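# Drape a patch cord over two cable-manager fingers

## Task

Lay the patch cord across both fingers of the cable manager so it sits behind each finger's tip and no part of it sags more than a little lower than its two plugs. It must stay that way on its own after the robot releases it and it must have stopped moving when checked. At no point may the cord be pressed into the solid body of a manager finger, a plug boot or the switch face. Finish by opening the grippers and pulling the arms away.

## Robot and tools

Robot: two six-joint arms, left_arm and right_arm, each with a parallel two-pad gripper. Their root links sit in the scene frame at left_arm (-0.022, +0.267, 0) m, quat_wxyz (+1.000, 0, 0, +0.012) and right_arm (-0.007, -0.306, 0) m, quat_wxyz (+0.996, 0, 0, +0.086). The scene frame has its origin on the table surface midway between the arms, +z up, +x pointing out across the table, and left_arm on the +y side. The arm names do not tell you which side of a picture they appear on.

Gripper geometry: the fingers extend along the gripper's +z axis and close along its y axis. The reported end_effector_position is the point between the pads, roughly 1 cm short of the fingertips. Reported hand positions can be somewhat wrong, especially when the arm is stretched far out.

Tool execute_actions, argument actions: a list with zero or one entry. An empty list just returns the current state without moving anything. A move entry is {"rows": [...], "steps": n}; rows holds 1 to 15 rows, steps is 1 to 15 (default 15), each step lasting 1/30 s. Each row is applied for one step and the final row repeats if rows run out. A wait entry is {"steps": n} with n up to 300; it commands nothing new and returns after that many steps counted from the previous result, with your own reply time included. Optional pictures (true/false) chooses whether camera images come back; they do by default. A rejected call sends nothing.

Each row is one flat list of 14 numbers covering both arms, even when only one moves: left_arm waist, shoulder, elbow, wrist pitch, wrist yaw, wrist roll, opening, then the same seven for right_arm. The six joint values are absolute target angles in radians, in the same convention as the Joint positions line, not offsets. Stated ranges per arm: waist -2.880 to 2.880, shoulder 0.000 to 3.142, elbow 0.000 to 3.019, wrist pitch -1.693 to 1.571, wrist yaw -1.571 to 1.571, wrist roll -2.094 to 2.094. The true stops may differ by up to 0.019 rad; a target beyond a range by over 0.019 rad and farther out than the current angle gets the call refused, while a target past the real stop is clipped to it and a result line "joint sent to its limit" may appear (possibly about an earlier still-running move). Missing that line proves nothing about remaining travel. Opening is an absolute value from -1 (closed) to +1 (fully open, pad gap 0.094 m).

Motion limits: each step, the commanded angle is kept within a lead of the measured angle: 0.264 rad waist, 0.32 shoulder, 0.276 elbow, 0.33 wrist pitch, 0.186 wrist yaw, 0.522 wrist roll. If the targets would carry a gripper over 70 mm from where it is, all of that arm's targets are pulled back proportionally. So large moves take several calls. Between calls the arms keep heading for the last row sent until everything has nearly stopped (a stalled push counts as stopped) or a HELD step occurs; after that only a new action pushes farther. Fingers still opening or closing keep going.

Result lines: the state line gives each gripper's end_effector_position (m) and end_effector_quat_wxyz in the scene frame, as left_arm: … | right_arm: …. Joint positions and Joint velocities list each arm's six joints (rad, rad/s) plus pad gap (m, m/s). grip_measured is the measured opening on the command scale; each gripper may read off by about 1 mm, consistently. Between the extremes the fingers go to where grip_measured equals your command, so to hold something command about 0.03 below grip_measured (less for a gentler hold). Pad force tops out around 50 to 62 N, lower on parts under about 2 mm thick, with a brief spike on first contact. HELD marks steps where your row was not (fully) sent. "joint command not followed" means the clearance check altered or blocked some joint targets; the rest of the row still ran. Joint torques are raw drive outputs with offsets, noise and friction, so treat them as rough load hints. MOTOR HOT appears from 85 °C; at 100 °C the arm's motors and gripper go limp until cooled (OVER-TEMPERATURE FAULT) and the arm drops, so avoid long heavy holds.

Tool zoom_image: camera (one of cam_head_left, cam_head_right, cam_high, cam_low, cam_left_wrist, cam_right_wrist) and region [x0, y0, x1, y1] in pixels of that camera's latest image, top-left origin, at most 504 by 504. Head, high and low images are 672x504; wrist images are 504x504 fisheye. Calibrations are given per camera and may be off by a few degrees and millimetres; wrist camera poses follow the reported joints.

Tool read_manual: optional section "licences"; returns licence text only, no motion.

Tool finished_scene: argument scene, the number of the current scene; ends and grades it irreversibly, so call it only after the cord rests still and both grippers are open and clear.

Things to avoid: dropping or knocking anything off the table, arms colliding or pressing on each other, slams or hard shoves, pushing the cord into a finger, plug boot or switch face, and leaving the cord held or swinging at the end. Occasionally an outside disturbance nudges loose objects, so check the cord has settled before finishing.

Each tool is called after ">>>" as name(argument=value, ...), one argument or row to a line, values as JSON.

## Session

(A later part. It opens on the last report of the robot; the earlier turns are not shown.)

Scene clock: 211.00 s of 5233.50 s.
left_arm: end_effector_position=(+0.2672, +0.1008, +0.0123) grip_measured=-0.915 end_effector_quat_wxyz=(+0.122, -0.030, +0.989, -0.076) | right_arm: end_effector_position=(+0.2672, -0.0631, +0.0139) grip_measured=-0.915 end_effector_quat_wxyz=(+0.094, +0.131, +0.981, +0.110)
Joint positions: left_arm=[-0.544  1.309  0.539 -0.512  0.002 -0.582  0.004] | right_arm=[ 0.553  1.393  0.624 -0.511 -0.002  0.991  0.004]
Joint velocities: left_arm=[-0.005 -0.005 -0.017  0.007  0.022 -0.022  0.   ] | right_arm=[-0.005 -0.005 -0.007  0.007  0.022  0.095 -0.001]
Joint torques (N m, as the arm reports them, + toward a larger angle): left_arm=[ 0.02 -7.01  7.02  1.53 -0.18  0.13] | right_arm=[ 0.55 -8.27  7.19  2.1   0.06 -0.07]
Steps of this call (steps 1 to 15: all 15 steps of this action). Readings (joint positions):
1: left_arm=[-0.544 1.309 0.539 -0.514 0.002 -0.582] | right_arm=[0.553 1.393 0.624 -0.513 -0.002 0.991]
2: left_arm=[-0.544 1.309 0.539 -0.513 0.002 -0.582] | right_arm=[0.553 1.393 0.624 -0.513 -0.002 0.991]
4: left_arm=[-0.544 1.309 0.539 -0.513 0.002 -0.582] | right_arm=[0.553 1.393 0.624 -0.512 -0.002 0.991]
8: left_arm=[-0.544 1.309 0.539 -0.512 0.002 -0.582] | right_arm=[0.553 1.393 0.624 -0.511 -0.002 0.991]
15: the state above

Both gripped. Repeat the lift sequence (elbow bias added in the last segment).

>>> execute_actions(
  actions=[
    {"rows": [[-0.535,1.306,0.58,-0.545,0,-0.61,-0.945, 0.54,1.385,0.665,-0.545,0,1.02,-0.945],[-0.525,1.303,0.615,-0.58,0,-0.645,-0.945, 0.528,1.375,0.695,-0.58,0,1.055,-0.945],[-0.515,1.30,0.65,-0.615,0,-0.68,-0.945, 0.516,1.365,0.725,-0.615,0,1.09,-0.945],[-0.505,1.297,0.685,-0.65,0,-0.715,-0.945, 0.504,1.355,0.755,-0.65,0,1.125,-0.945],[-0.495,1.294,0.72,-0.685,0,-0.75,-0.945, 0.492,1.345,0.785,-0.685,0,1.16,-0.945],[-0.485,1.291,0.755,-0.72,0,-0.785,-0.945, 0.48,1.335,0.815,-0.72,0,1.195,-0.945],[-0.475,1.288,0.79,-0.755,0,-0.82,-0.945, 0.468,1.325,0.845,-0.755,0,1.23,-0.945],[-0.465,1.285,0.825,-0.79,0,-0.855,-0.945, 0.456,1.315,0.875,-0.79,0,1.265,-0.945],[-0.455,1.282,0.86,-0.825,0,-0.89,-0.945, 0.444,1.305,0.905,-0.825,0,1.30,-0.945],[-0.445,1.28,0.895,-0.86,0,-0.925,-0.945, 0.432,1.295,0.935,-0.86,0,1.33,-0.945],[-0.435,1.278,0.93,-0.89,0,-0.96,-0.945, 0.42,1.285,0.96,-0.89,0,1.36,-0.945],[-0.425,1.276,0.965,-0.92,0,-1.0,-0.945, 0.408,1.277,0.985,-0.92,0,1.39,-0.945],[-0.412,1.275,1.0,-0.95,0,-1.04,-0.945, 0.394,1.268,1.01,-0.95,0,1.42,-0.945],[-0.40,1.275,1.04,-0.98,0,-1.08,-0.945, 0.38,1.26,1.03,-0.975,0,1.45,-0.945]], "steps": 15},
  ],
  pictures=false,
)

>>> execute_actions(
  actions=[
    {"rows": [[-0.393,1.278,1.046,-0.985,0.02,-1.10,-0.945, 0.37,1.262,1.036,-0.98,-0.02,1.467,-0.945],[-0.386,1.281,1.052,-0.99,0.04,-1.12,-0.945, 0.36,1.264,1.042,-0.984,-0.04,1.484,-0.945],[-0.379,1.284,1.058,-0.995,0.06,-1.14,-0.945, 0.35,1.266,1.048,-0.988,-0.06,1.501,-0.945],[-0.372,1.287,1.064,-1.0,0.08,-1.16,-0.945, 0.34,1.268,1.054,-0.992,-0.08,1.518,-0.945],[-0.365,1.29,1.07,-1.005,0.10,-1.18,-0.945, 0.33,1.27,1.06,-0.996,-0.10,1.535,-0.945],[-0.358,1.293,1.076,-1.01,0.12,-1.20,-0.945, 0.32,1.272,1.066,-1.0,-0.12,1.552,-0.945],[-0.351,1.296,1.082,-1.015,0.14,-1.22,-0.945, 0.31,1.274,1.072,-1.004,-0.14,1.569,-0.945],[-0.344,1.299,1.088,-1.02,0.16,-1.24,-0.945, 0.30,1.276,1.078,-1.008,-0.16,1.586,-0.945],[-0.337,1.302,1.094,-1.025,0.18,-1.26,-0.945, 0.29,1.278,1.084,-1.012,-0.18,1.603,-0.945],[-0.33,1.305,1.10,-1.03,0.20,-1.28,-0.945, 0.28,1.28,1.09,-1.016,-0.20,1.62,-0.945],[-0.323,1.308,1.106,-1.035,0.22,-1.30,-0.945, 0.27,1.282,1.096,-1.02,-0.22,1.637,-0.945],[-0.316,1.311,1.112,-1.04,0.24,-1.32,-0.945, 0.26,1.284,1.102,-1.024,-0.24,1.654,-0.945],[-0.309,1.314,1.118,-1.045,0.26,-1.34,-0.945, 0.25,1.286,1.108,-1.028,-0.26,1.671,-0.945],[-0.302,1.317,1.124,-1.05,0.28,-1.36,-0.945, 0.24,1.288,1.114,-1.032,-0.28,1.688,-0.945],[-0.295,1.32,1.13,-1.055,0.30,-1.38,-0.945, 0.23,1.29,1.12,-1.036,-0.30,1.705,-0.945]], "steps": 15},
  ],
  pictures=false,
)

>>> execute_actions(
  actions=[
    {"rows": [[-0.287,1.323,1.136,-1.06,0.32,-1.40,-0.945, 0.221,1.293,1.125,-1.041,-0.32,1.722,-0.945],[-0.279,1.326,1.142,-1.065,0.34,-1.42,-0.945, 0.212,1.296,1.13,-1.046,-0.34,1.739,-0.945],[-0.271,1.329,1.148,-1.07,0.36,-1.44,-0.945, 0.203,1.299,1.135,-1.051,-0.36,1.756,-0.945],[-0.263,1.332,1.154,-1.075,0.38,-1.46,-0.945, 0.194,1.302,1.14,-1.056,-0.38,1.773,-0.945],[-0.255,1.335,1.16,-1.08,0.40,-1.48,-0.945, 0.185,1.305,1.145,-1.061,-0.40,1.79,-0.945],[-0.247,1.338,1.166,-1.085,0.42,-1.50,-0.945, 0.176,1.308,1.15,-1.066,-0.42,1.807,-0.945],[-0.239,1.341,1.172,-1.09,0.44,-1.52,-0.945, 0.167,1.311,1.155,-1.071,-0.44,1.824,-0.945],[-0.231,1.344,1.178,-1.095,0.46,-1.54,-0.945, 0.158,1.314,1.16,-1.076,-0.46,1.841,-0.945],[-0.223,1.347,1.184,-1.10,0.48,-1.56,-0.945, 0.149,1.317,1.165,-1.081,-0.48,1.858,-0.945],[-0.215,1.35,1.19,-1.105,0.50,-1.58,-0.945, 0.14,1.32,1.17,-1.086,-0.50,1.875,-0.945],[-0.207,1.353,1.196,-1.11,0.52,-1.60,-0.945, 0.131,1.322,1.175,-1.091,-0.52,1.892,-0.945],[-0.199,1.356,1.202,-1.115,0.54,-1.62,-0.945, 0.122,1.324,1.18,-1.096,-0.54,1.909,-0.945],[-0.191,1.36,1.208,-1.12,0.56,-1.64,-0.945, 0.113,1.326,1.185,-1.101,-0.56,1.926,-0.945],[-0.183,1.364,1.214,-1.125,0.58,-1.66,-0.945, 0.104,1.328,1.19,-1.106,-0.58,1.943,-0.945],[-0.175,1.367,1.22,-1.13,0.60,-1.68,-0.945, 0.095,1.33,1.195,-1.112,-0.60,1.96,-0.945]], "steps": 15},
  ],
  pictures=false,
)

>>> execute_actions(
  actions=[
    {"rows": [[-0.172,1.36,1.225,-1.11,0.6,-1.67,-0.945, 0.095,1.335,1.205,-1.1,-0.6,1.95,-0.945],[-0.168,1.362,1.228,-1.105,0.6,-1.665,-0.945, 0.09,1.335,1.212,-1.1,-0.6,1.94,-0.945],[-0.164,1.364,1.231,-1.10,0.6,-1.66,-0.945, 0.084,1.335,1.219,-1.1,-0.6,1.935,-0.945],[-0.16,1.366,1.234,-1.095,0.6,-1.655,-0.945, 0.078,1.335,1.226,-1.1,-0.6,1.93,-0.945],[-0.155,1.369,1.237,-1.09,0.6,-1.65,-0.945, 0.072,1.335,1.233,-1.1,-0.6,1.925,-0.945],[-0.15,1.372,1.24,-1.087,0.6,-1.65,-0.945, 0.066,1.335,1.24,-1.1,-0.6,1.92,-0.945],[-0.146,1.376,1.24,-1.085,0.6,-1.65,-0.945, 0.06,1.335,1.245,-1.1,-0.6,1.92,-0.945],[-0.143,1.38,1.24,-1.085,0.6,-1.65,-0.945, 0.054,1.335,1.245,-1.1,-0.6,1.92,-0.945]], "steps": 15},
  ],
)

>>> zoom_image(
  camera="cam_head_left",
  region=[250, 170, 370, 250],
)

Scene clock: 282.43 s of 5233.50 s.
left_arm: end_effector_position=(+0.3613, +0.1032, +0.1524) grip_measured=-0.915 end_effector_quat_wxyz=(+0.119, -0.262, +0.953, -0.096) | right_arm: end_effector_position=(+0.3267, -0.0847, +0.1186) grip_measured=-0.915 end_effector_quat_wxyz=(+0.074, +0.343, +0.931, +0.103)
Joint positions: left_arm=[-0.427  1.29   0.953 -0.928  0.002 -0.941  0.004] | right_arm=[ 0.414  1.312  0.887 -0.891 -0.002  1.292  0.004]
Joint velocities: left_arm=[ 0.317 -0.112  0.95  -0.593 -0.037 -0.828  0.   ] | right_arm=[-0.347 -0.278  0.662 -0.711  0.007  0.652  0.001]
Joint torques (N m, as the arm reports them, + toward a larger angle): left_arm=[ 0.56 -9.78 11.34  0.85 -0.17 -0.04] | right_arm=[ -0.08 -11.11  15.26   0.92   0.09   0.1 ]
Steps of this call (steps 1 to 15: the robot went on to your last target; steps 16 to 90: nothing new was sent; then 67.93 s passed at rest; steps 91 to 105: all 15 steps of this action). Readings (joint positions):
91: left_arm=[-0.544 1.309 0.539 -0.517 0.002 -0.584] | right_arm=[0.553 1.393 0.624 -0.514 -0.002 0.993]
92: left_arm=[-0.544 1.309 0.544 -0.530 0.002 -0.593] | right_arm=[0.551 1.393 0.626 -0.527 -0.002 1.002]
94: left_arm=[-0.538 1.309 0.576 -0.584 0.002 -0.625] | right_arm=[0.537 1.392 0.648 -0.576 -0.002 1.033]
98: left_arm=[-0.503 1.308 0.698 -0.713 0.002 -0.721] | right_arm=[0.490 1.374 0.728 -0.697 -0.002 1.122]
105: the state above

Scene clock: 282.93 s of 5233.50 s.
left_arm: end_effector_position=(+0.3730, +0.0963, +0.1918) grip_measured=-0.915 end_effector_quat_wxyz=(+0.002, -0.446, +0.872, -0.200) | right_arm: end_effector_position=(+0.3550, -0.0898, +0.1922) grip_measured=-0.915 end_effector_quat_wxyz=(-0.039, +0.532, +0.821, +0.203)
Joint positions: left_arm=[-0.321  1.307  1.061 -1.035  0.281 -1.284  0.004] | right_arm=[ 0.254  1.272  1.028 -1.015 -0.283  1.619  0.004]
Joint velocities: left_arm=[ 0.21   0.093  0.188 -0.134  0.418 -0.491  0.001] | right_arm=[-0.278  0.044  0.125 -0.134 -0.432  0.505  0.001]
Joint torques (N m, as the arm reports them, + toward a larger angle): left_arm=[ 1.88 -8.45 13.7   0.76  0.09 -0.02] | right_arm=[ 0.38 -9.35 17.95  0.7  -0.14  0.11]
Steps of this call (steps 1 to 15: all 15 steps of this action). Readings (joint positions):
1: left_arm=[-0.416 1.286 0.982 -0.943 0.009 -0.970] | right_arm=[0.402 1.303 0.909 -0.914 -0.009 1.319]
2: left_arm=[-0.407 1.282 1.004 -0.953 0.024 -0.997] | right_arm=[0.390 1.294 0.931 -0.934 -0.024 1.349]
4: left_arm=[-0.392 1.274 1.030 -0.967 0.061 -1.047] | right_arm=[0.364 1.280 0.971 -0.960 -0.062 1.402]
8: left_arm=[-0.368 1.276 1.038 -0.995 0.141 -1.137] | right_arm=[0.320 1.271 1.017 -0.981 -0.142 1.489]
15: the state above

Scene clock: 283.43 s of 5233.50 s.
left_arm: end_effector_position=(+0.3922, +0.0965, +0.2327) grip_measured=-0.915 end_effector_quat_wxyz=(-0.137, -0.585, +0.749, -0.281) | right_arm: end_effector_position=(+0.3736, -0.0944, +0.2267) grip_measured=-0.916 end_effector_quat_wxyz=(-0.189, +0.648, +0.694, +0.251)
Joint positions: left_arm=[-0.202  1.348  1.157 -1.108  0.582 -1.585  0.004] | right_arm=[ 0.118  1.315  1.108 -1.086 -0.583  1.877  0.004]
Joint velocities: left_arm=[ 0.23   0.103  0.154 -0.154  0.476 -0.623  0.   ] | right_arm=[-0.259  0.083  0.115 -0.144 -0.476  0.491  0.   ]
Joint torques (N m, as the arm reports them, + toward a larger angle): left_arm=[ 0.86 -8.12 13.78  0.28  0.2  -0.05] | right_arm=[ 0.15 -9.15 17.43  0.48 -0.27  0.15]
Steps of this call (steps 1 to 15: all 15 steps of this action). Readings (joint positions):
1: left_arm=[-0.313 1.310 1.068 -1.040 0.301 -1.304] | right_arm=[0.244 1.274 1.033 -1.020 -0.303 1.637]
2: left_arm=[-0.305 1.313 1.074 -1.044 0.321 -1.324] | right_arm=[0.234 1.277 1.039 -1.024 -0.323 1.654]
4: left_arm=[-0.290 1.318 1.089 -1.054 0.361 -1.364] | right_arm=[0.215 1.282 1.053 -1.033 -0.363 1.689]
8: left_arm=[-0.258 1.325 1.116 -1.073 0.442 -1.445] | right_arm=[0.179 1.293 1.078 -1.050 -0.443 1.758]
15: the state above

Scene clock: 283.93 s of 5233.50 s.
left_arm: end_effector_position=(+0.4102, +0.1116, +0.2357) grip_measured=-0.915 end_effector_quat_wxyz=(-0.141, -0.617, +0.719, -0.287) | right_arm: end_effector_position=(+0.3974, -0.1066, +0.2370) grip_measured=-0.916 end_effector_quat_wxyz=(-0.189, +0.670, +0.668, +0.263)
Joint positions: left_arm=[-0.157  1.373  1.185 -1.103  0.597 -1.637  0.004] | right_arm=[ 0.071  1.343  1.155 -1.088 -0.598  1.908  0.004]
Joint velocities: left_arm=[ 0.015  0.015 -0.002 -0.017  0.007 -0.066  0.   ] | right_arm=[-0.024 -0.015 -0.007 -0.007 -0.037 -0.051 -0.   ]
Joint torques (N m, as the arm reports them, + toward a larger angle): left_arm=[  0.61 -10.35  13.58   1.48   0.3   -0.1 ] | right_arm=[ -0.8  -11.33  18.04   0.29  -0.4    0.18]
Steps of this call (steps 1 to 15: all 15 steps of this action). Readings (joint positions):
1: left_arm=[-0.195 1.351 1.161 -1.109 0.591 -1.600] | right_arm=[0.110 1.318 1.113 -1.088 -0.592 1.890]
2: left_arm=[-0.189 1.353 1.166 -1.109 0.595 -1.611] | right_arm=[0.104 1.321 1.118 -1.088 -0.596 1.898]
4: left_arm=[-0.179 1.355 1.172 -1.109 0.597 -1.624] | right_arm=[0.094 1.327 1.129 -1.088 -0.598 1.906]
8: left_arm=[-0.164 1.360 1.183 -1.106 0.597 -1.633] | right_arm=[0.077 1.334 1.152 -1.088 -0.598 1.908]
15: the state above
camera_calibration (this result's frames):
cam_left_wrist: T_world_to_cam=[[0.968457, -0.0762141, 0.237239, -0.444416], [-0.249169, -0.305204, 0.919111, -0.0738595], [0.00235709, -0.949232, -0.314567, 0.302341], [0, 0, 0, 1]] pos_world=[0.411281, 0.230579, 0.268424]
cam_right_wrist: T_world_to_cam=[[-0.994974, 0.0200628, -0.0981058, 0.419391], [-0.0881828, 0.28865, 0.953365, -0.154574], [0.0474454, 0.957224, -0.28543, 0.274287], [0, 0, 0, 1]] pos_world=[0.390639, -0.22635, 0.2668]

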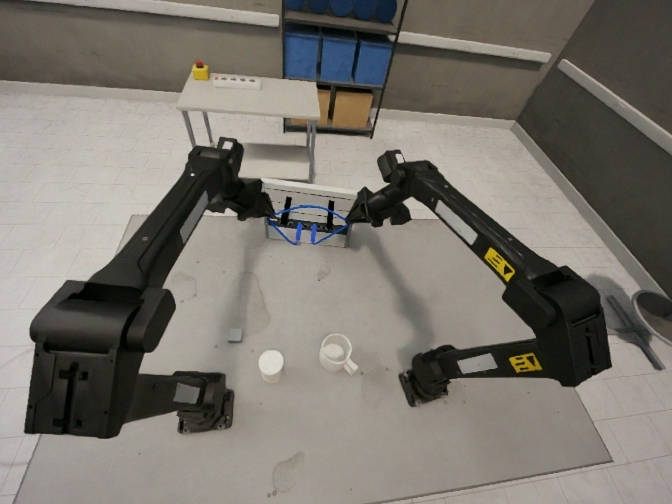

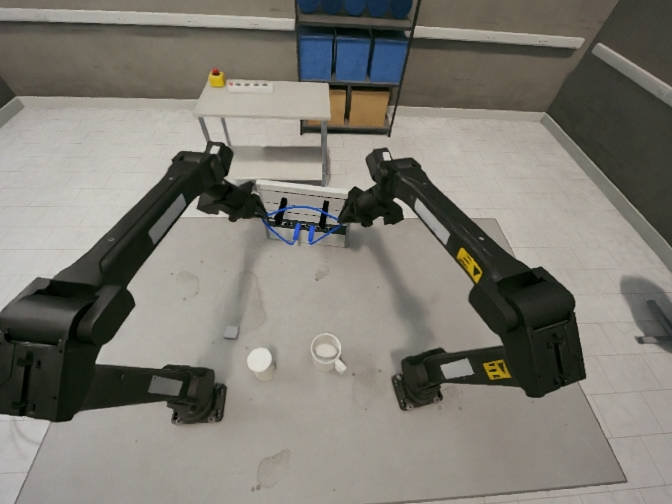

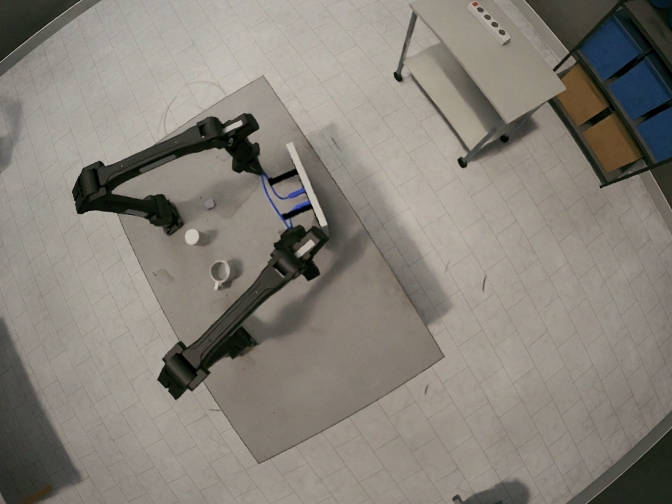

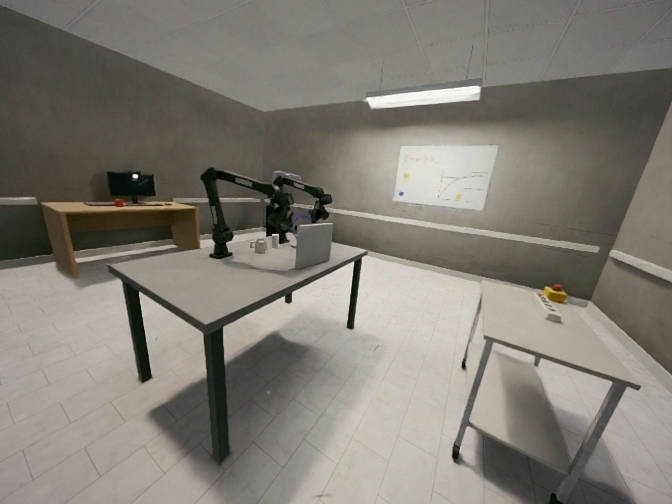

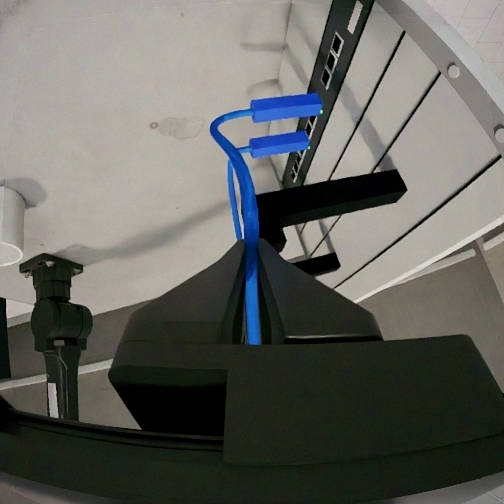

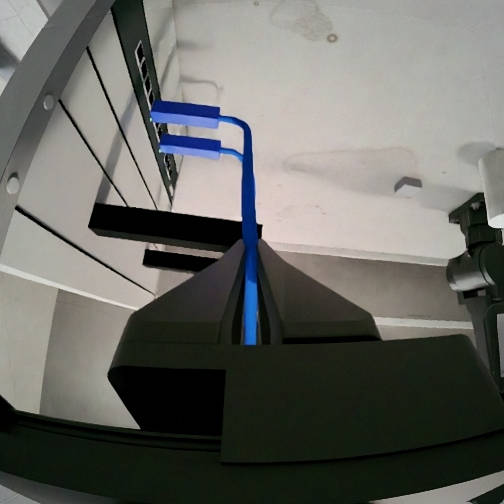

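Region (250, 170, 370, 250) of cam_head_left's 672x504 image, scaled by 4.200, with more detail than that image has.

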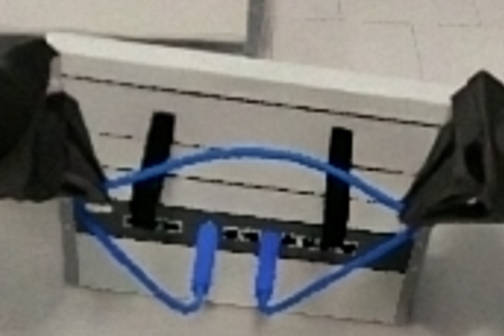

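>>> execute_actions(
  actions=[],
)

Scene clock: 311.97 s of 5233.50 s.
left_arm: end_effector_position=(+0.4102, +0.1116, +0.2356) grip_measured=-0.915 end_effector_quat_wxyz=(-0.142, -0.617, +0.719, -0.287) | right_arm: end_effector_position=(+0.3974, -0.1066, +0.2370) grip_measured=-0.916 end_effector_quat_wxyz=(-0.190, +0.670, +0.668, +0.263)
Joint positions: left_arm=[-0.157  1.374  1.185 -1.103  0.597 -1.638  0.004] | right_arm=[ 0.071  1.343  1.155 -1.088 -0.599  1.908  0.004]
Joint velocities: left_arm=[ 0.005 -0.005 -0.017 -0.007  0.051  0.007 -0.001] | right_arm=[ 0.005 -0.005 -0.002  0.007 -0.022 -0.022 -0.   ]
Joint torques (N m, as the arm reports them, + toward a larger angle): left_arm=[ 0.91 -9.74 13.68  1.44  0.32 -0.06] | right_arm=[ -1.52 -11.13  18.27   0.67  -0.41   0.17]
Steps of this call (steps 1 to 15: the robot went on to your last target; steps 16 to 110: nothing new was sent; then 24.37 s passed at rest). Readings (joint positions):
1: left_arm=[-0.157 1.374 1.185 -1.103 0.597 -1.638] | right_arm=[0.071 1.343 1.155 -1.088 -0.599 1.908]
2: left_arm=[-0.157 1.374 1.185 -1.103 0.597 -1.638] | right_arm=[0.071 1.343 1.155 -1.088 -0.599 1.908]
4: left_arm=[-0.157 1.374 1.185 -1.103 0.597 -1.638] | right_arm=[0.071 1.343 1.155 -1.088 -0.599 1.908]
8: left_arm=[-0.157 1.374 1.185 -1.103 0.597 -1.638] | right_arm=[0.071 1.343 1.155 -1.088 -0.599 1.908]
110: the state above
All arms were judged still, so your last target was given up. Only a new action makes them travel on or press farther. Fingers that are still opening or closing keep moving.
camera_calibration (this result's frames):
cam_left_wrist: T_world_to_cam=[[0.968775, -0.075304, 0.236231, -0.44441], [-0.247926, -0.305318, 0.919409, -0.0742692], [0.00289027, -0.949268, -0.314454, 0.302043], [0, 0, 0, 1]] pos_world=[0.411247, 0.230578, 0.268246]
cam_right_wrist: T_world_to_cam=[[-0.994985, 0.0199868, -0.0980115, 0.419344], [-0.0881313, 0.288303, 0.953475, -0.154708], [0.0473138, 0.957331, -0.285095, 0.274234], [0, 0, 0, 1]] pos_world=[0.390631, -0.226311, 0.266793]

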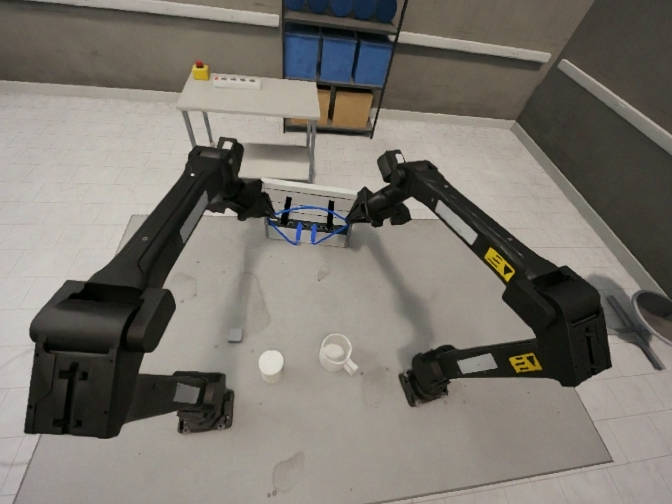

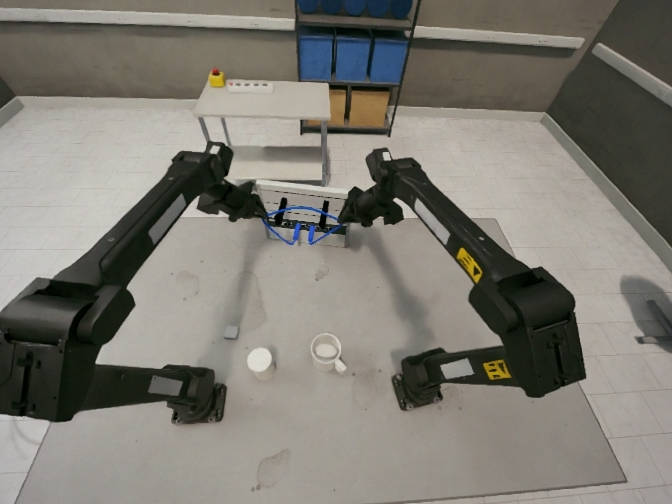

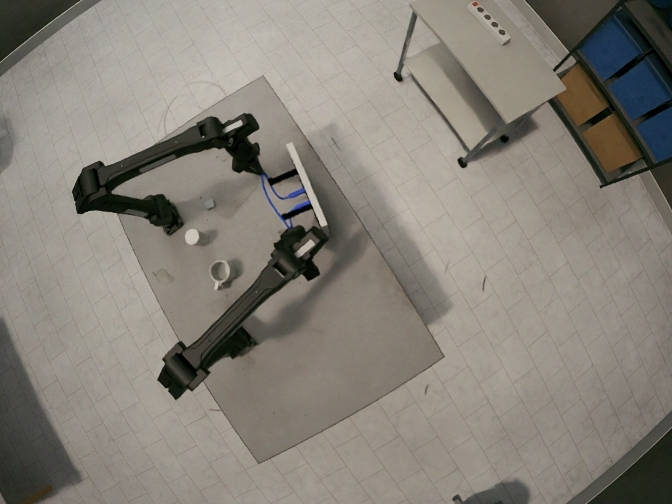

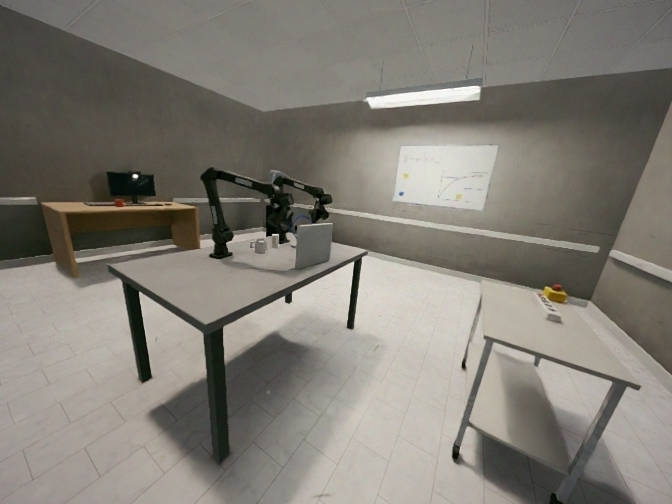

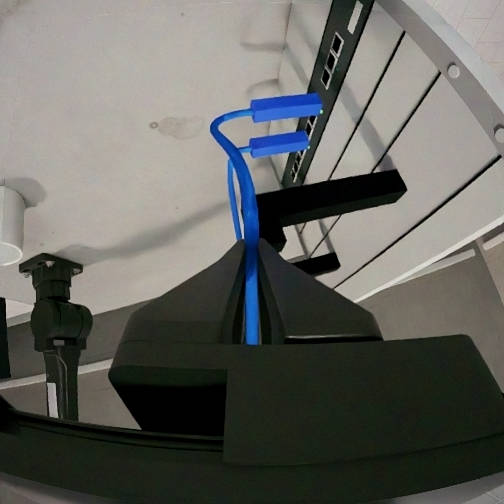

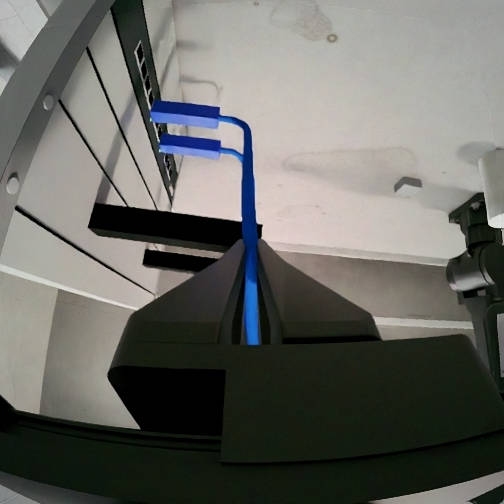

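>>> execute_actions(
  actions=[
    {"rows":[[-0.144,1.394,1.256,-1.086,0.6,-1.65,-0.945,0.048,1.351,1.261,-1.099,-0.6,1.917,-0.945],[-0.144,1.394,1.256,-1.086,0.6,-1.65,-0.945,0.048,1.351,1.261,-1.099,-0.6,1.917,-0.945],[-0.145,1.408,1.272,-1.088,0.6,-1.65,-0.945,0.043,1.367,1.277,-1.098,-0.6,1.915,-0.945],[-0.145,1.408,1.272,-1.088,0.6,-1.65,-0.945,0.043,1.367,1.277,-1.098,-0.6,1.915,-0.945],[-0.146,1.421,1.289,-1.089,0.6,-1.65,-0.945,0.037,1.383,1.293,-1.096,-0.6,1.912,-0.945],[-0.146,1.421,1.289,-1.089,0.6,-1.65,-0.945,0.037,1.383,1.293,-1.096,-0.6,1.912,-0.945],[-0.147,1.435,1.305,-1.09,0.6,-1.65,-0.945,0.032,1.399,1.309,-1.095,-0.6,1.91,-0.945],[-0.147,1.435,1.305,-1.09,0.6,-1.65,-0.945,0.032,1.399,1.309,-1.095,-0.6,1.91,-0.945],[-0.148,1.449,1.321,-1.091,0.6,-1.65,-0.945,0.026,1.415,1.325,-1.094,-0.6,1.907,-0.945],[-0.148,1.449,1.321,-1.091,0.6,-1.65,-0.945,0.026,1.415,1.325,-1.094,-0.6,1.907,-0.945],[-0.149,1.463,1.338,-1.092,0.6,-1.65,-0.945,0.021,1.43,1.34,-1.092,-0.6,1.905,-0.945],[-0.149,1.463,1.338,-1.092,0.6,-1.65,-0.945,0.021,1.43,1.34,-1.092,-0.6,1.905,-0.945],[-0.15,1.476,1.354,-1.094,0.6,-1.65,-0.945,0.015,1.446,1.356,-1.091,-0.6,1.902,-0.945],[-0.15,1.476,1.354,-1.094,0.6,-1.65,-0.945,0.015,1.446,1.356,-1.091,-0.6,1.902,-0.945],[-0.15,1.49,1.37,-1.095,0.6,-1.65,-0.945,0.01,1.462,1.372,-1.09,-0.6,1.9,-0.945]]},
  ],
  pictures=false,
)

>>> execute_actions(
  actions=[
    {"steps":20},
  ],
)

Scene clock: 331.17 s of 5233.50 s.
left_arm: end_effector_position=(+0.4496, +0.1063, +0.2404) grip_measured=-0.915 end_effector_quat_wxyz=(-0.138, -0.616, +0.719, -0.292) | right_arm: end_effector_position=(+0.4426, -0.1128, +0.2353) grip_measured=-0.916 end_effector_quat_wxyz=(-0.187, +0.682, +0.656, +0.265)
Joint positions: left_arm=[-0.157  1.468  1.292 -1.103  0.598 -1.639  0.004] | right_arm=[ 0.035  1.448  1.256 -1.088 -0.6    1.908  0.004]
Joint velocities: left_arm=[ 0.015  0.19   0.222 -0.007 -0.051 -0.081  0.   ] | right_arm=[-0.063  0.21   0.227 -0.007 -0.051 -0.022 -0.   ]
Joint torques (N m, as the arm reports them, + toward a larger angle): left_arm=[  0.18 -11.23  14.56   1.15   0.28  -0.02] | right_arm=[ -1.3  -12.72  19.24   1.    -0.27  -0.05]
Steps of this call (steps 1 to 90: nothing new was sent; then 15.70 s passed at rest; steps 91 to 105: all 15 steps of this action). Readings (joint positions):
91: left_arm=[-0.157 1.375 1.186 -1.103 0.597 -1.639] | right_arm=[0.071 1.343 1.156 -1.088 -0.599 1.908]
92: left_arm=[-0.157 1.377 1.190 -1.103 0.597 -1.639] | right_arm=[0.069 1.345 1.159 -1.088 -0.599 1.908]
94: left_arm=[-0.157 1.386 1.202 -1.103 0.598 -1.639] | right_arm=[0.066 1.354 1.170 -1.088 -0.599 1.908]
98: left_arm=[-0.157 1.415 1.239 -1.103 0.598 -1.639] | right_arm=[0.056 1.388 1.204 -1.088 -0.599 1.908]
105: the state above

Scene clock: 331.83 s of 5233.50 s.
left_arm: end_effector_position=(+0.4567, +0.1053, +0.2395) grip_measured=-0.915 end_effector_quat_wxyz=(-0.138, -0.616, +0.719, -0.292) | right_arm: end_effector_position=(+0.4510, -0.1135, +0.2329) grip_measured=-0.916 end_effector_quat_wxyz=(-0.187, +0.684, +0.654, +0.264)
Joint positions: left_arm=[-0.157  1.487  1.31  -1.103  0.598 -1.64   0.004] | right_arm=[ 0.03   1.471  1.275 -1.088 -0.601  1.908  0.004]
Joint velocities: left_arm=[-0.005 -0.005  0.022  0.007 -0.037 -0.066  0.   ] | right_arm=[ 0.005 -0.015  0.002 -0.007  0.007 -0.007 -0.   ]
Joint torques (N m, as the arm reports them, + toward a larger angle): left_arm=[  0.5  -11.64  14.18   1.05   0.29  -0.04] | right_arm=[ -0.68 -13.51  19.05   0.89  -0.24  -0.06]
Steps of this call (steps 1 to 20: the robot went on to your last target). Readings (joint positions):
1: left_arm=[-0.157 1.475 1.300 -1.103 0.598 -1.639] | right_arm=[0.034 1.455 1.264 -1.088 -0.601 1.908]
2: left_arm=[-0.157 1.480 1.306 -1.103 0.598 -1.639] | right_arm=[0.032 1.462 1.269 -1.088 -0.601 1.908]
4: left_arm=[-0.157 1.486 1.310 -1.103 0.598 -1.639] | right_arm=[0.030 1.470 1.274 -1.088 -0.601 1.908]
8: left_arm=[-0.157 1.487 1.310 -1.103 0.598 -1.640] | right_arm=[0.030 1.471 1.275 -1.088 -0.601 1.908]
20: the state above
camera_calibration (this result's frames):
cam_left_wrist: T_world_to_cam=[[0.966071, -0.0737042, 0.247536, -0.49244], [-0.258169, -0.303155, 0.917304, -0.0633588], [0.00743263, -0.950087, -0.311898, 0.294561], [0, 0, 0, 1]] pos_world=[0.457186, 0.224356, 0.271889]
cam_right_wrist: T_world_to_cam=[[-0.994191, 0.0599611, -0.0893759, 0.474634], [-0.0682232, 0.291168, 0.954236, -0.152874], [0.0832404, 0.954791, -0.285386, 0.260753], [0, 0, 0, 1]] pos_world=[0.439743, -0.232912, 0.262714]

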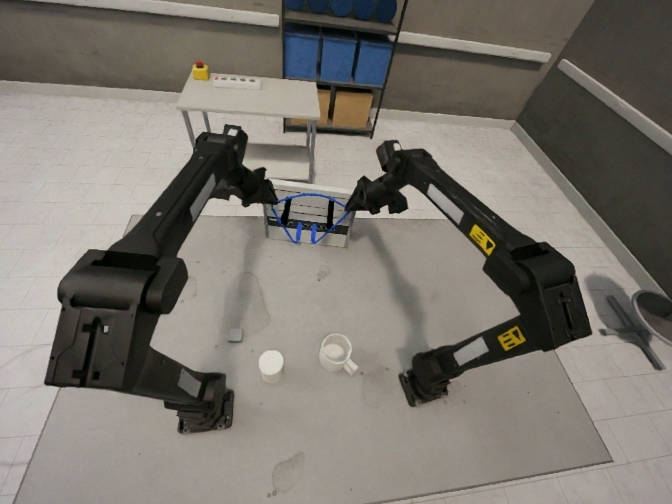

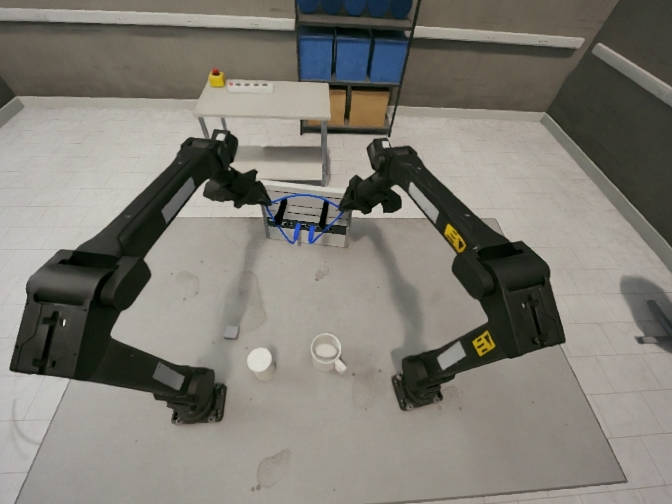

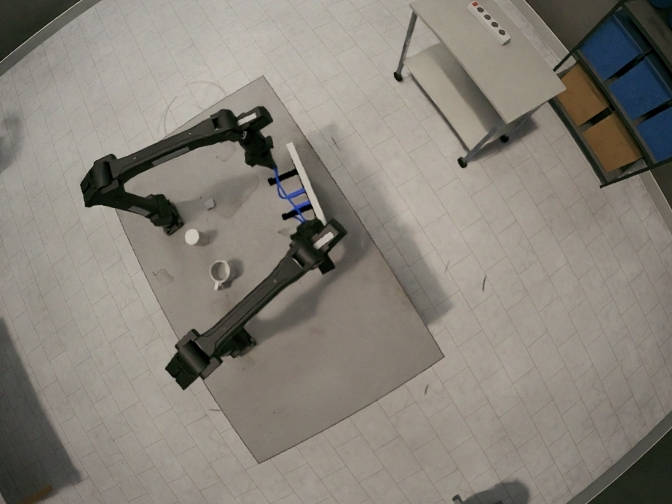

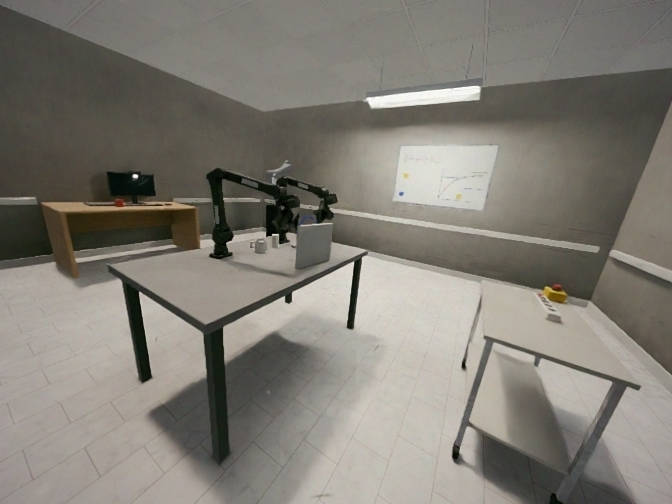

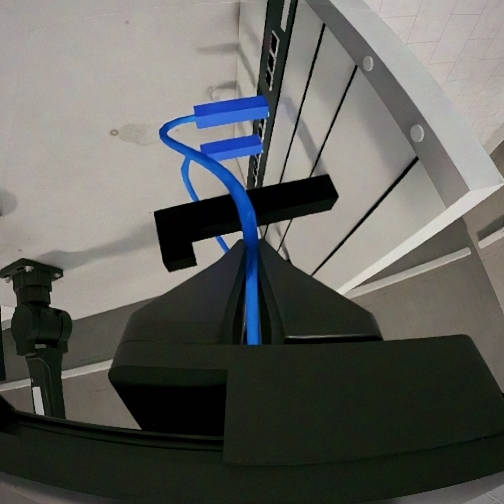

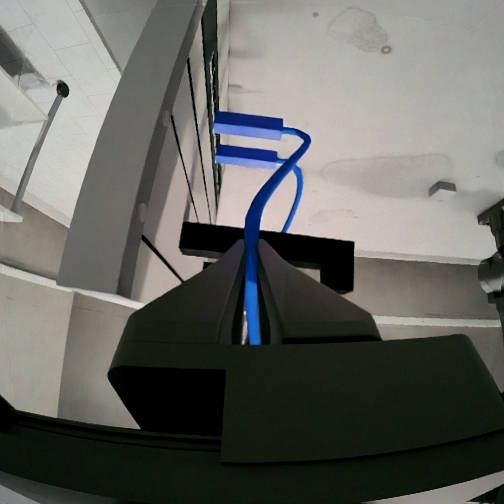

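>>> execute_actions(
  actions=[
    {"rows":[[-0.148,1.495,1.35,-1.095,0.6,-1.65,-0.945,0.01,1.466,1.34,-1.09,-0.6,1.9,-0.945],[-0.147,1.50,1.335,-1.095,0.6,-1.65,-0.945,0.009,1.469,1.32,-1.09,-0.6,1.9,-0.945],[-0.146,1.504,1.325,-1.095,0.6,-1.65,-0.945,0.008,1.472,1.305,-1.09,-0.6,1.9,-0.945],[-0.145,1.508,1.318,-1.095,0.6,-1.65,-0.945,0.007,1.474,1.295,-1.09,-0.6,1.9,-0.945],[-0.144,1.512,1.311,-1.095,0.6,-1.65,-0.945,0.006,1.476,1.285,-1.09,-0.6,1.9,-0.945],[-0.143,1.516,1.305,-1.095,0.6,-1.65,-0.945,0.005,1.478,1.275,-1.09,-0.6,1.9,-0.945],[-0.142,1.52,1.299,-1.095,0.6,-1.65,-0.945,0.004,1.48,1.266,-1.09,-0.6,1.9,-0.945],[-0.141,1.523,1.293,-1.095,0.6,-1.65,-0.945,0.003,1.482,1.257,-1.09,-0.6,1.9,-0.945],[-0.14,1.526,1.287,-1.095,0.6,-1.65,-0.945,0.002,1.484,1.248,-1.09,-0.6,1.9,-0.945],[-0.138,1.529,1.282,-1.095,0.6,-1.65,-0.945,0.001,1.486,1.24,-1.09,-0.6,1.9,-0.945],[-0.136,1.532,1.277,-1.095,0.6,-1.65,-0.945,0.0,1.488,1.232,-1.09,-0.6,1.9,-0.945],[-0.134,1.535,1.272,-1.095,0.6,-1.65,-0.945,-0.002,1.49,1.225,-1.09,-0.6,1.9,-0.945]]},
  ],
  pictures=false,
)

>>> execute_actions(
  actions=[
    {"steps":20},
  ],
)

Scene clock: 344.40 s of 5233.50 s.
left_arm: end_effector_position=(+0.4512, +0.1092, +0.2069) grip_measured=-0.915 end_effector_quat_wxyz=(-0.160, -0.629, +0.713, -0.266) | right_arm: end_effector_position=(+0.4425, -0.1246, +0.2102) grip_measured=-0.916 end_effector_quat_wxyz=(-0.198, +0.698, +0.643, +0.244)
Joint positions: left_arm=[-0.151  1.525  1.276 -1.103  0.598 -1.64   0.004] | right_arm=[ 0.011  1.479  1.231 -1.088 -0.602  1.908  0.004]
Joint velocities: left_arm=[ 0.054  0.063 -0.051  0.007  0.066 -0.007 -0.001] | right_arm=[-0.083  0.063 -0.051 -0.017  0.007 -0.007  0.001]
Joint torques (N m, as the arm reports them, + toward a larger angle): left_arm=[  0.68 -12.     8.98   0.92   0.27  -0.04] | right_arm=[ -0.27 -12.32   9.72   0.96  -0.26  -0.03]
Steps of this call (steps 1 to 15: the robot went on to your last target; steps 16 to 90: nothing new was sent; then 9.07 s passed at rest; steps 91 to 105: all 15 steps of this action). Readings (joint positions):
91: left_arm=[-0.157 1.487 1.310 -1.103 0.598 -1.640] | right_arm=[0.030 1.471 1.275 -1.088 -0.601 1.908]
92: left_arm=[-0.157 1.487 1.310 -1.103 0.598 -1.640] | right_arm=[0.030 1.471 1.275 -1.088 -0.601 1.908]
94: left_arm=[-0.157 1.489 1.310 -1.103 0.598 -1.640] | right_arm=[0.030 1.471 1.275 -1.088 -0.601 1.908]
98: left_arm=[-0.157 1.501 1.307 -1.103 0.598 -1.640] | right_arm=[0.028 1.473 1.271 -1.088 -0.602 1.908]
105: the state above

Scene clock: 345.07 s of 5233.50 s.
left_arm: end_effector_position=(+0.4516, +0.1108, +0.2041) grip_measured=-0.915 end_effector_quat_wxyz=(-0.162, -0.631, +0.711, -0.265) | right_arm: end_effector_position=(+0.4432, -0.1263, +0.2077) grip_measured=-0.916 end_effector_quat_wxyz=(-0.199, +0.700, +0.641, +0.243)
Joint positions: left_arm=[-0.147  1.529  1.274 -1.103  0.598 -1.64   0.004] | right_arm=[ 0.007  1.483  1.229 -1.088 -0.602  1.908  0.004]
Joint velocities: left_arm=[ 0.005 -0.005  0.017 -0.007 -0.022  0.051 -0.001] | right_arm=[-0.024 -0.015 -0.007 -0.017 -0.007 -0.066 -0.   ]
Joint torques (N m, as the arm reports them, + toward a larger angle): left_arm=[  0.85 -11.89   8.79   0.93   0.28  -0.05] | right_arm=[ -0.27 -12.61   9.66   0.86  -0.29  -0.03]
Steps of this call (steps 1 to 15: the robot went on to your last target; steps 16 to 20: nothing new was sent). Readings (joint positions):
1: left_arm=[-0.149 1.527 1.274 -1.103 0.598 -1.640] | right_arm=[0.009 1.481 1.230 -1.088 -0.602 1.908]
2: left_arm=[-0.148 1.529 1.274 -1.103 0.598 -1.640] | right_arm=[0.008 1.483 1.229 -1.088 -0.602 1.908]
4: left_arm=[-0.147 1.529 1.274 -1.103 0.598 -1.640] | right_arm=[0.007 1.483 1.229 -1.088 -0.602 1.908]
8: left_arm=[-0.147 1.529 1.274 -1.103 0.598 -1.640] | right_arm=[0.007 1.483 1.229 -1.088 -0.602 1.908]
20: the state above
All arms were judged still, so your last target was given up. Only a new action makes them travel on or press farther. Fingers that are still opening or closing keep moving.
camera_calibration (this result's frames):
cam_left_wrist: T_world_to_cam=[[0.983078, -0.0661338, 0.170834, -0.47125], [-0.183019, -0.314605, 0.931412, -0.0660567], [-0.00785277, -0.946916, -0.321385, 0.297342], [0, 0, 0, 1]] pos_world=[0.453521, 0.229611, 0.237593]
cam_right_wrist: T_world_to_cam=[[-0.996064, 0.0822935, -0.0329182, 0.457313], [-0.00656532, 0.301874, 0.953325, -0.151351], [0.0883897, 0.949789, -0.300146, 0.266562], [0, 0, 0, 1]] pos_world=[0.430958, -0.245122, 0.239348]

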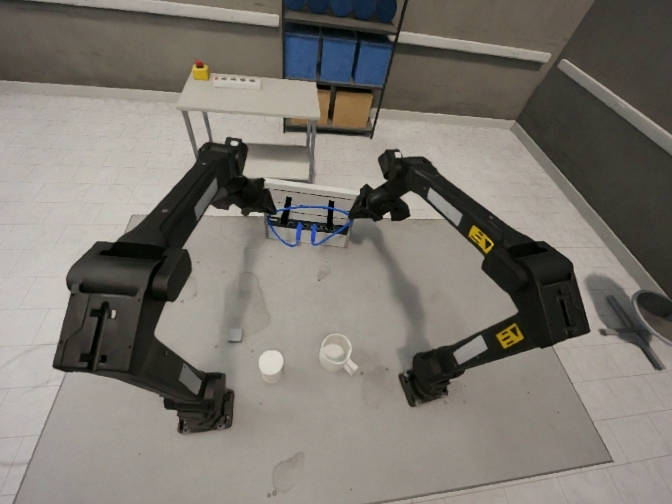

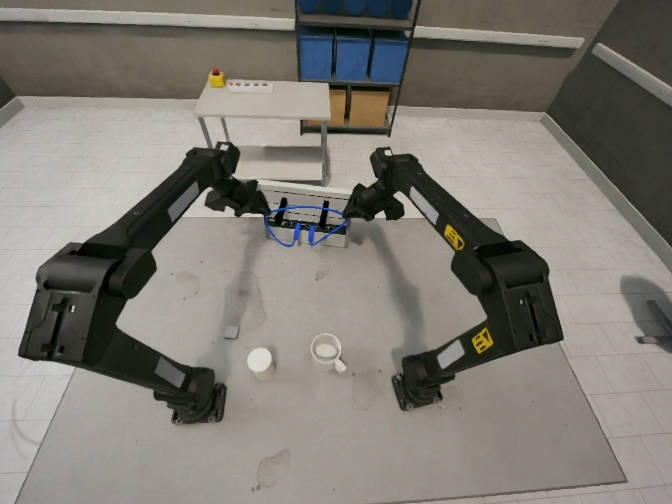

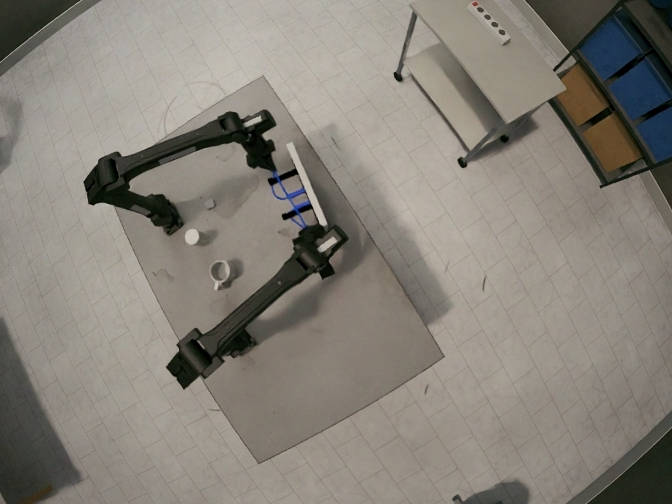

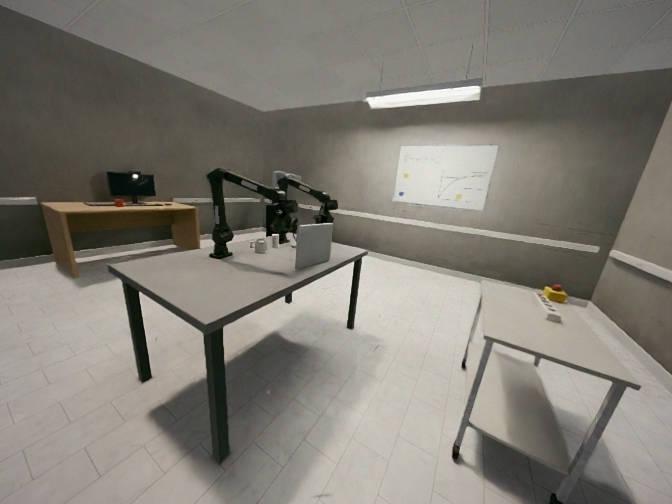

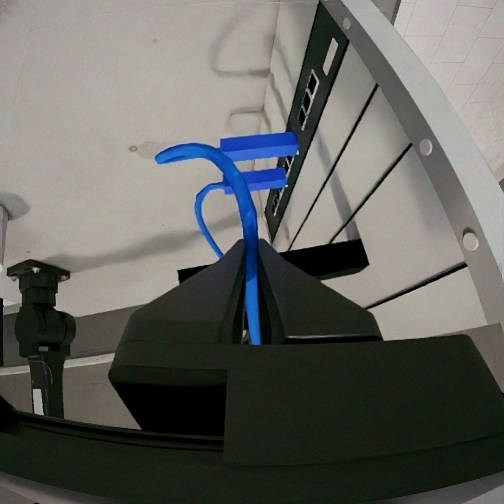

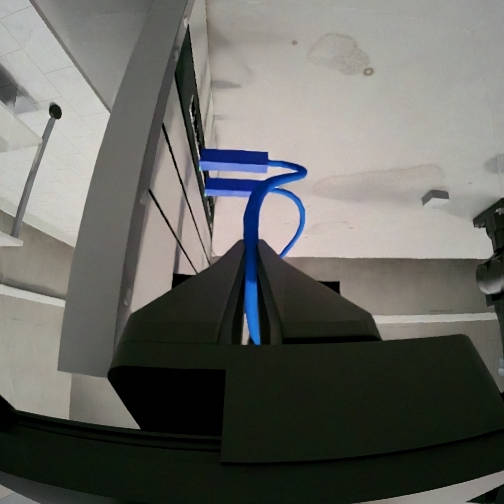

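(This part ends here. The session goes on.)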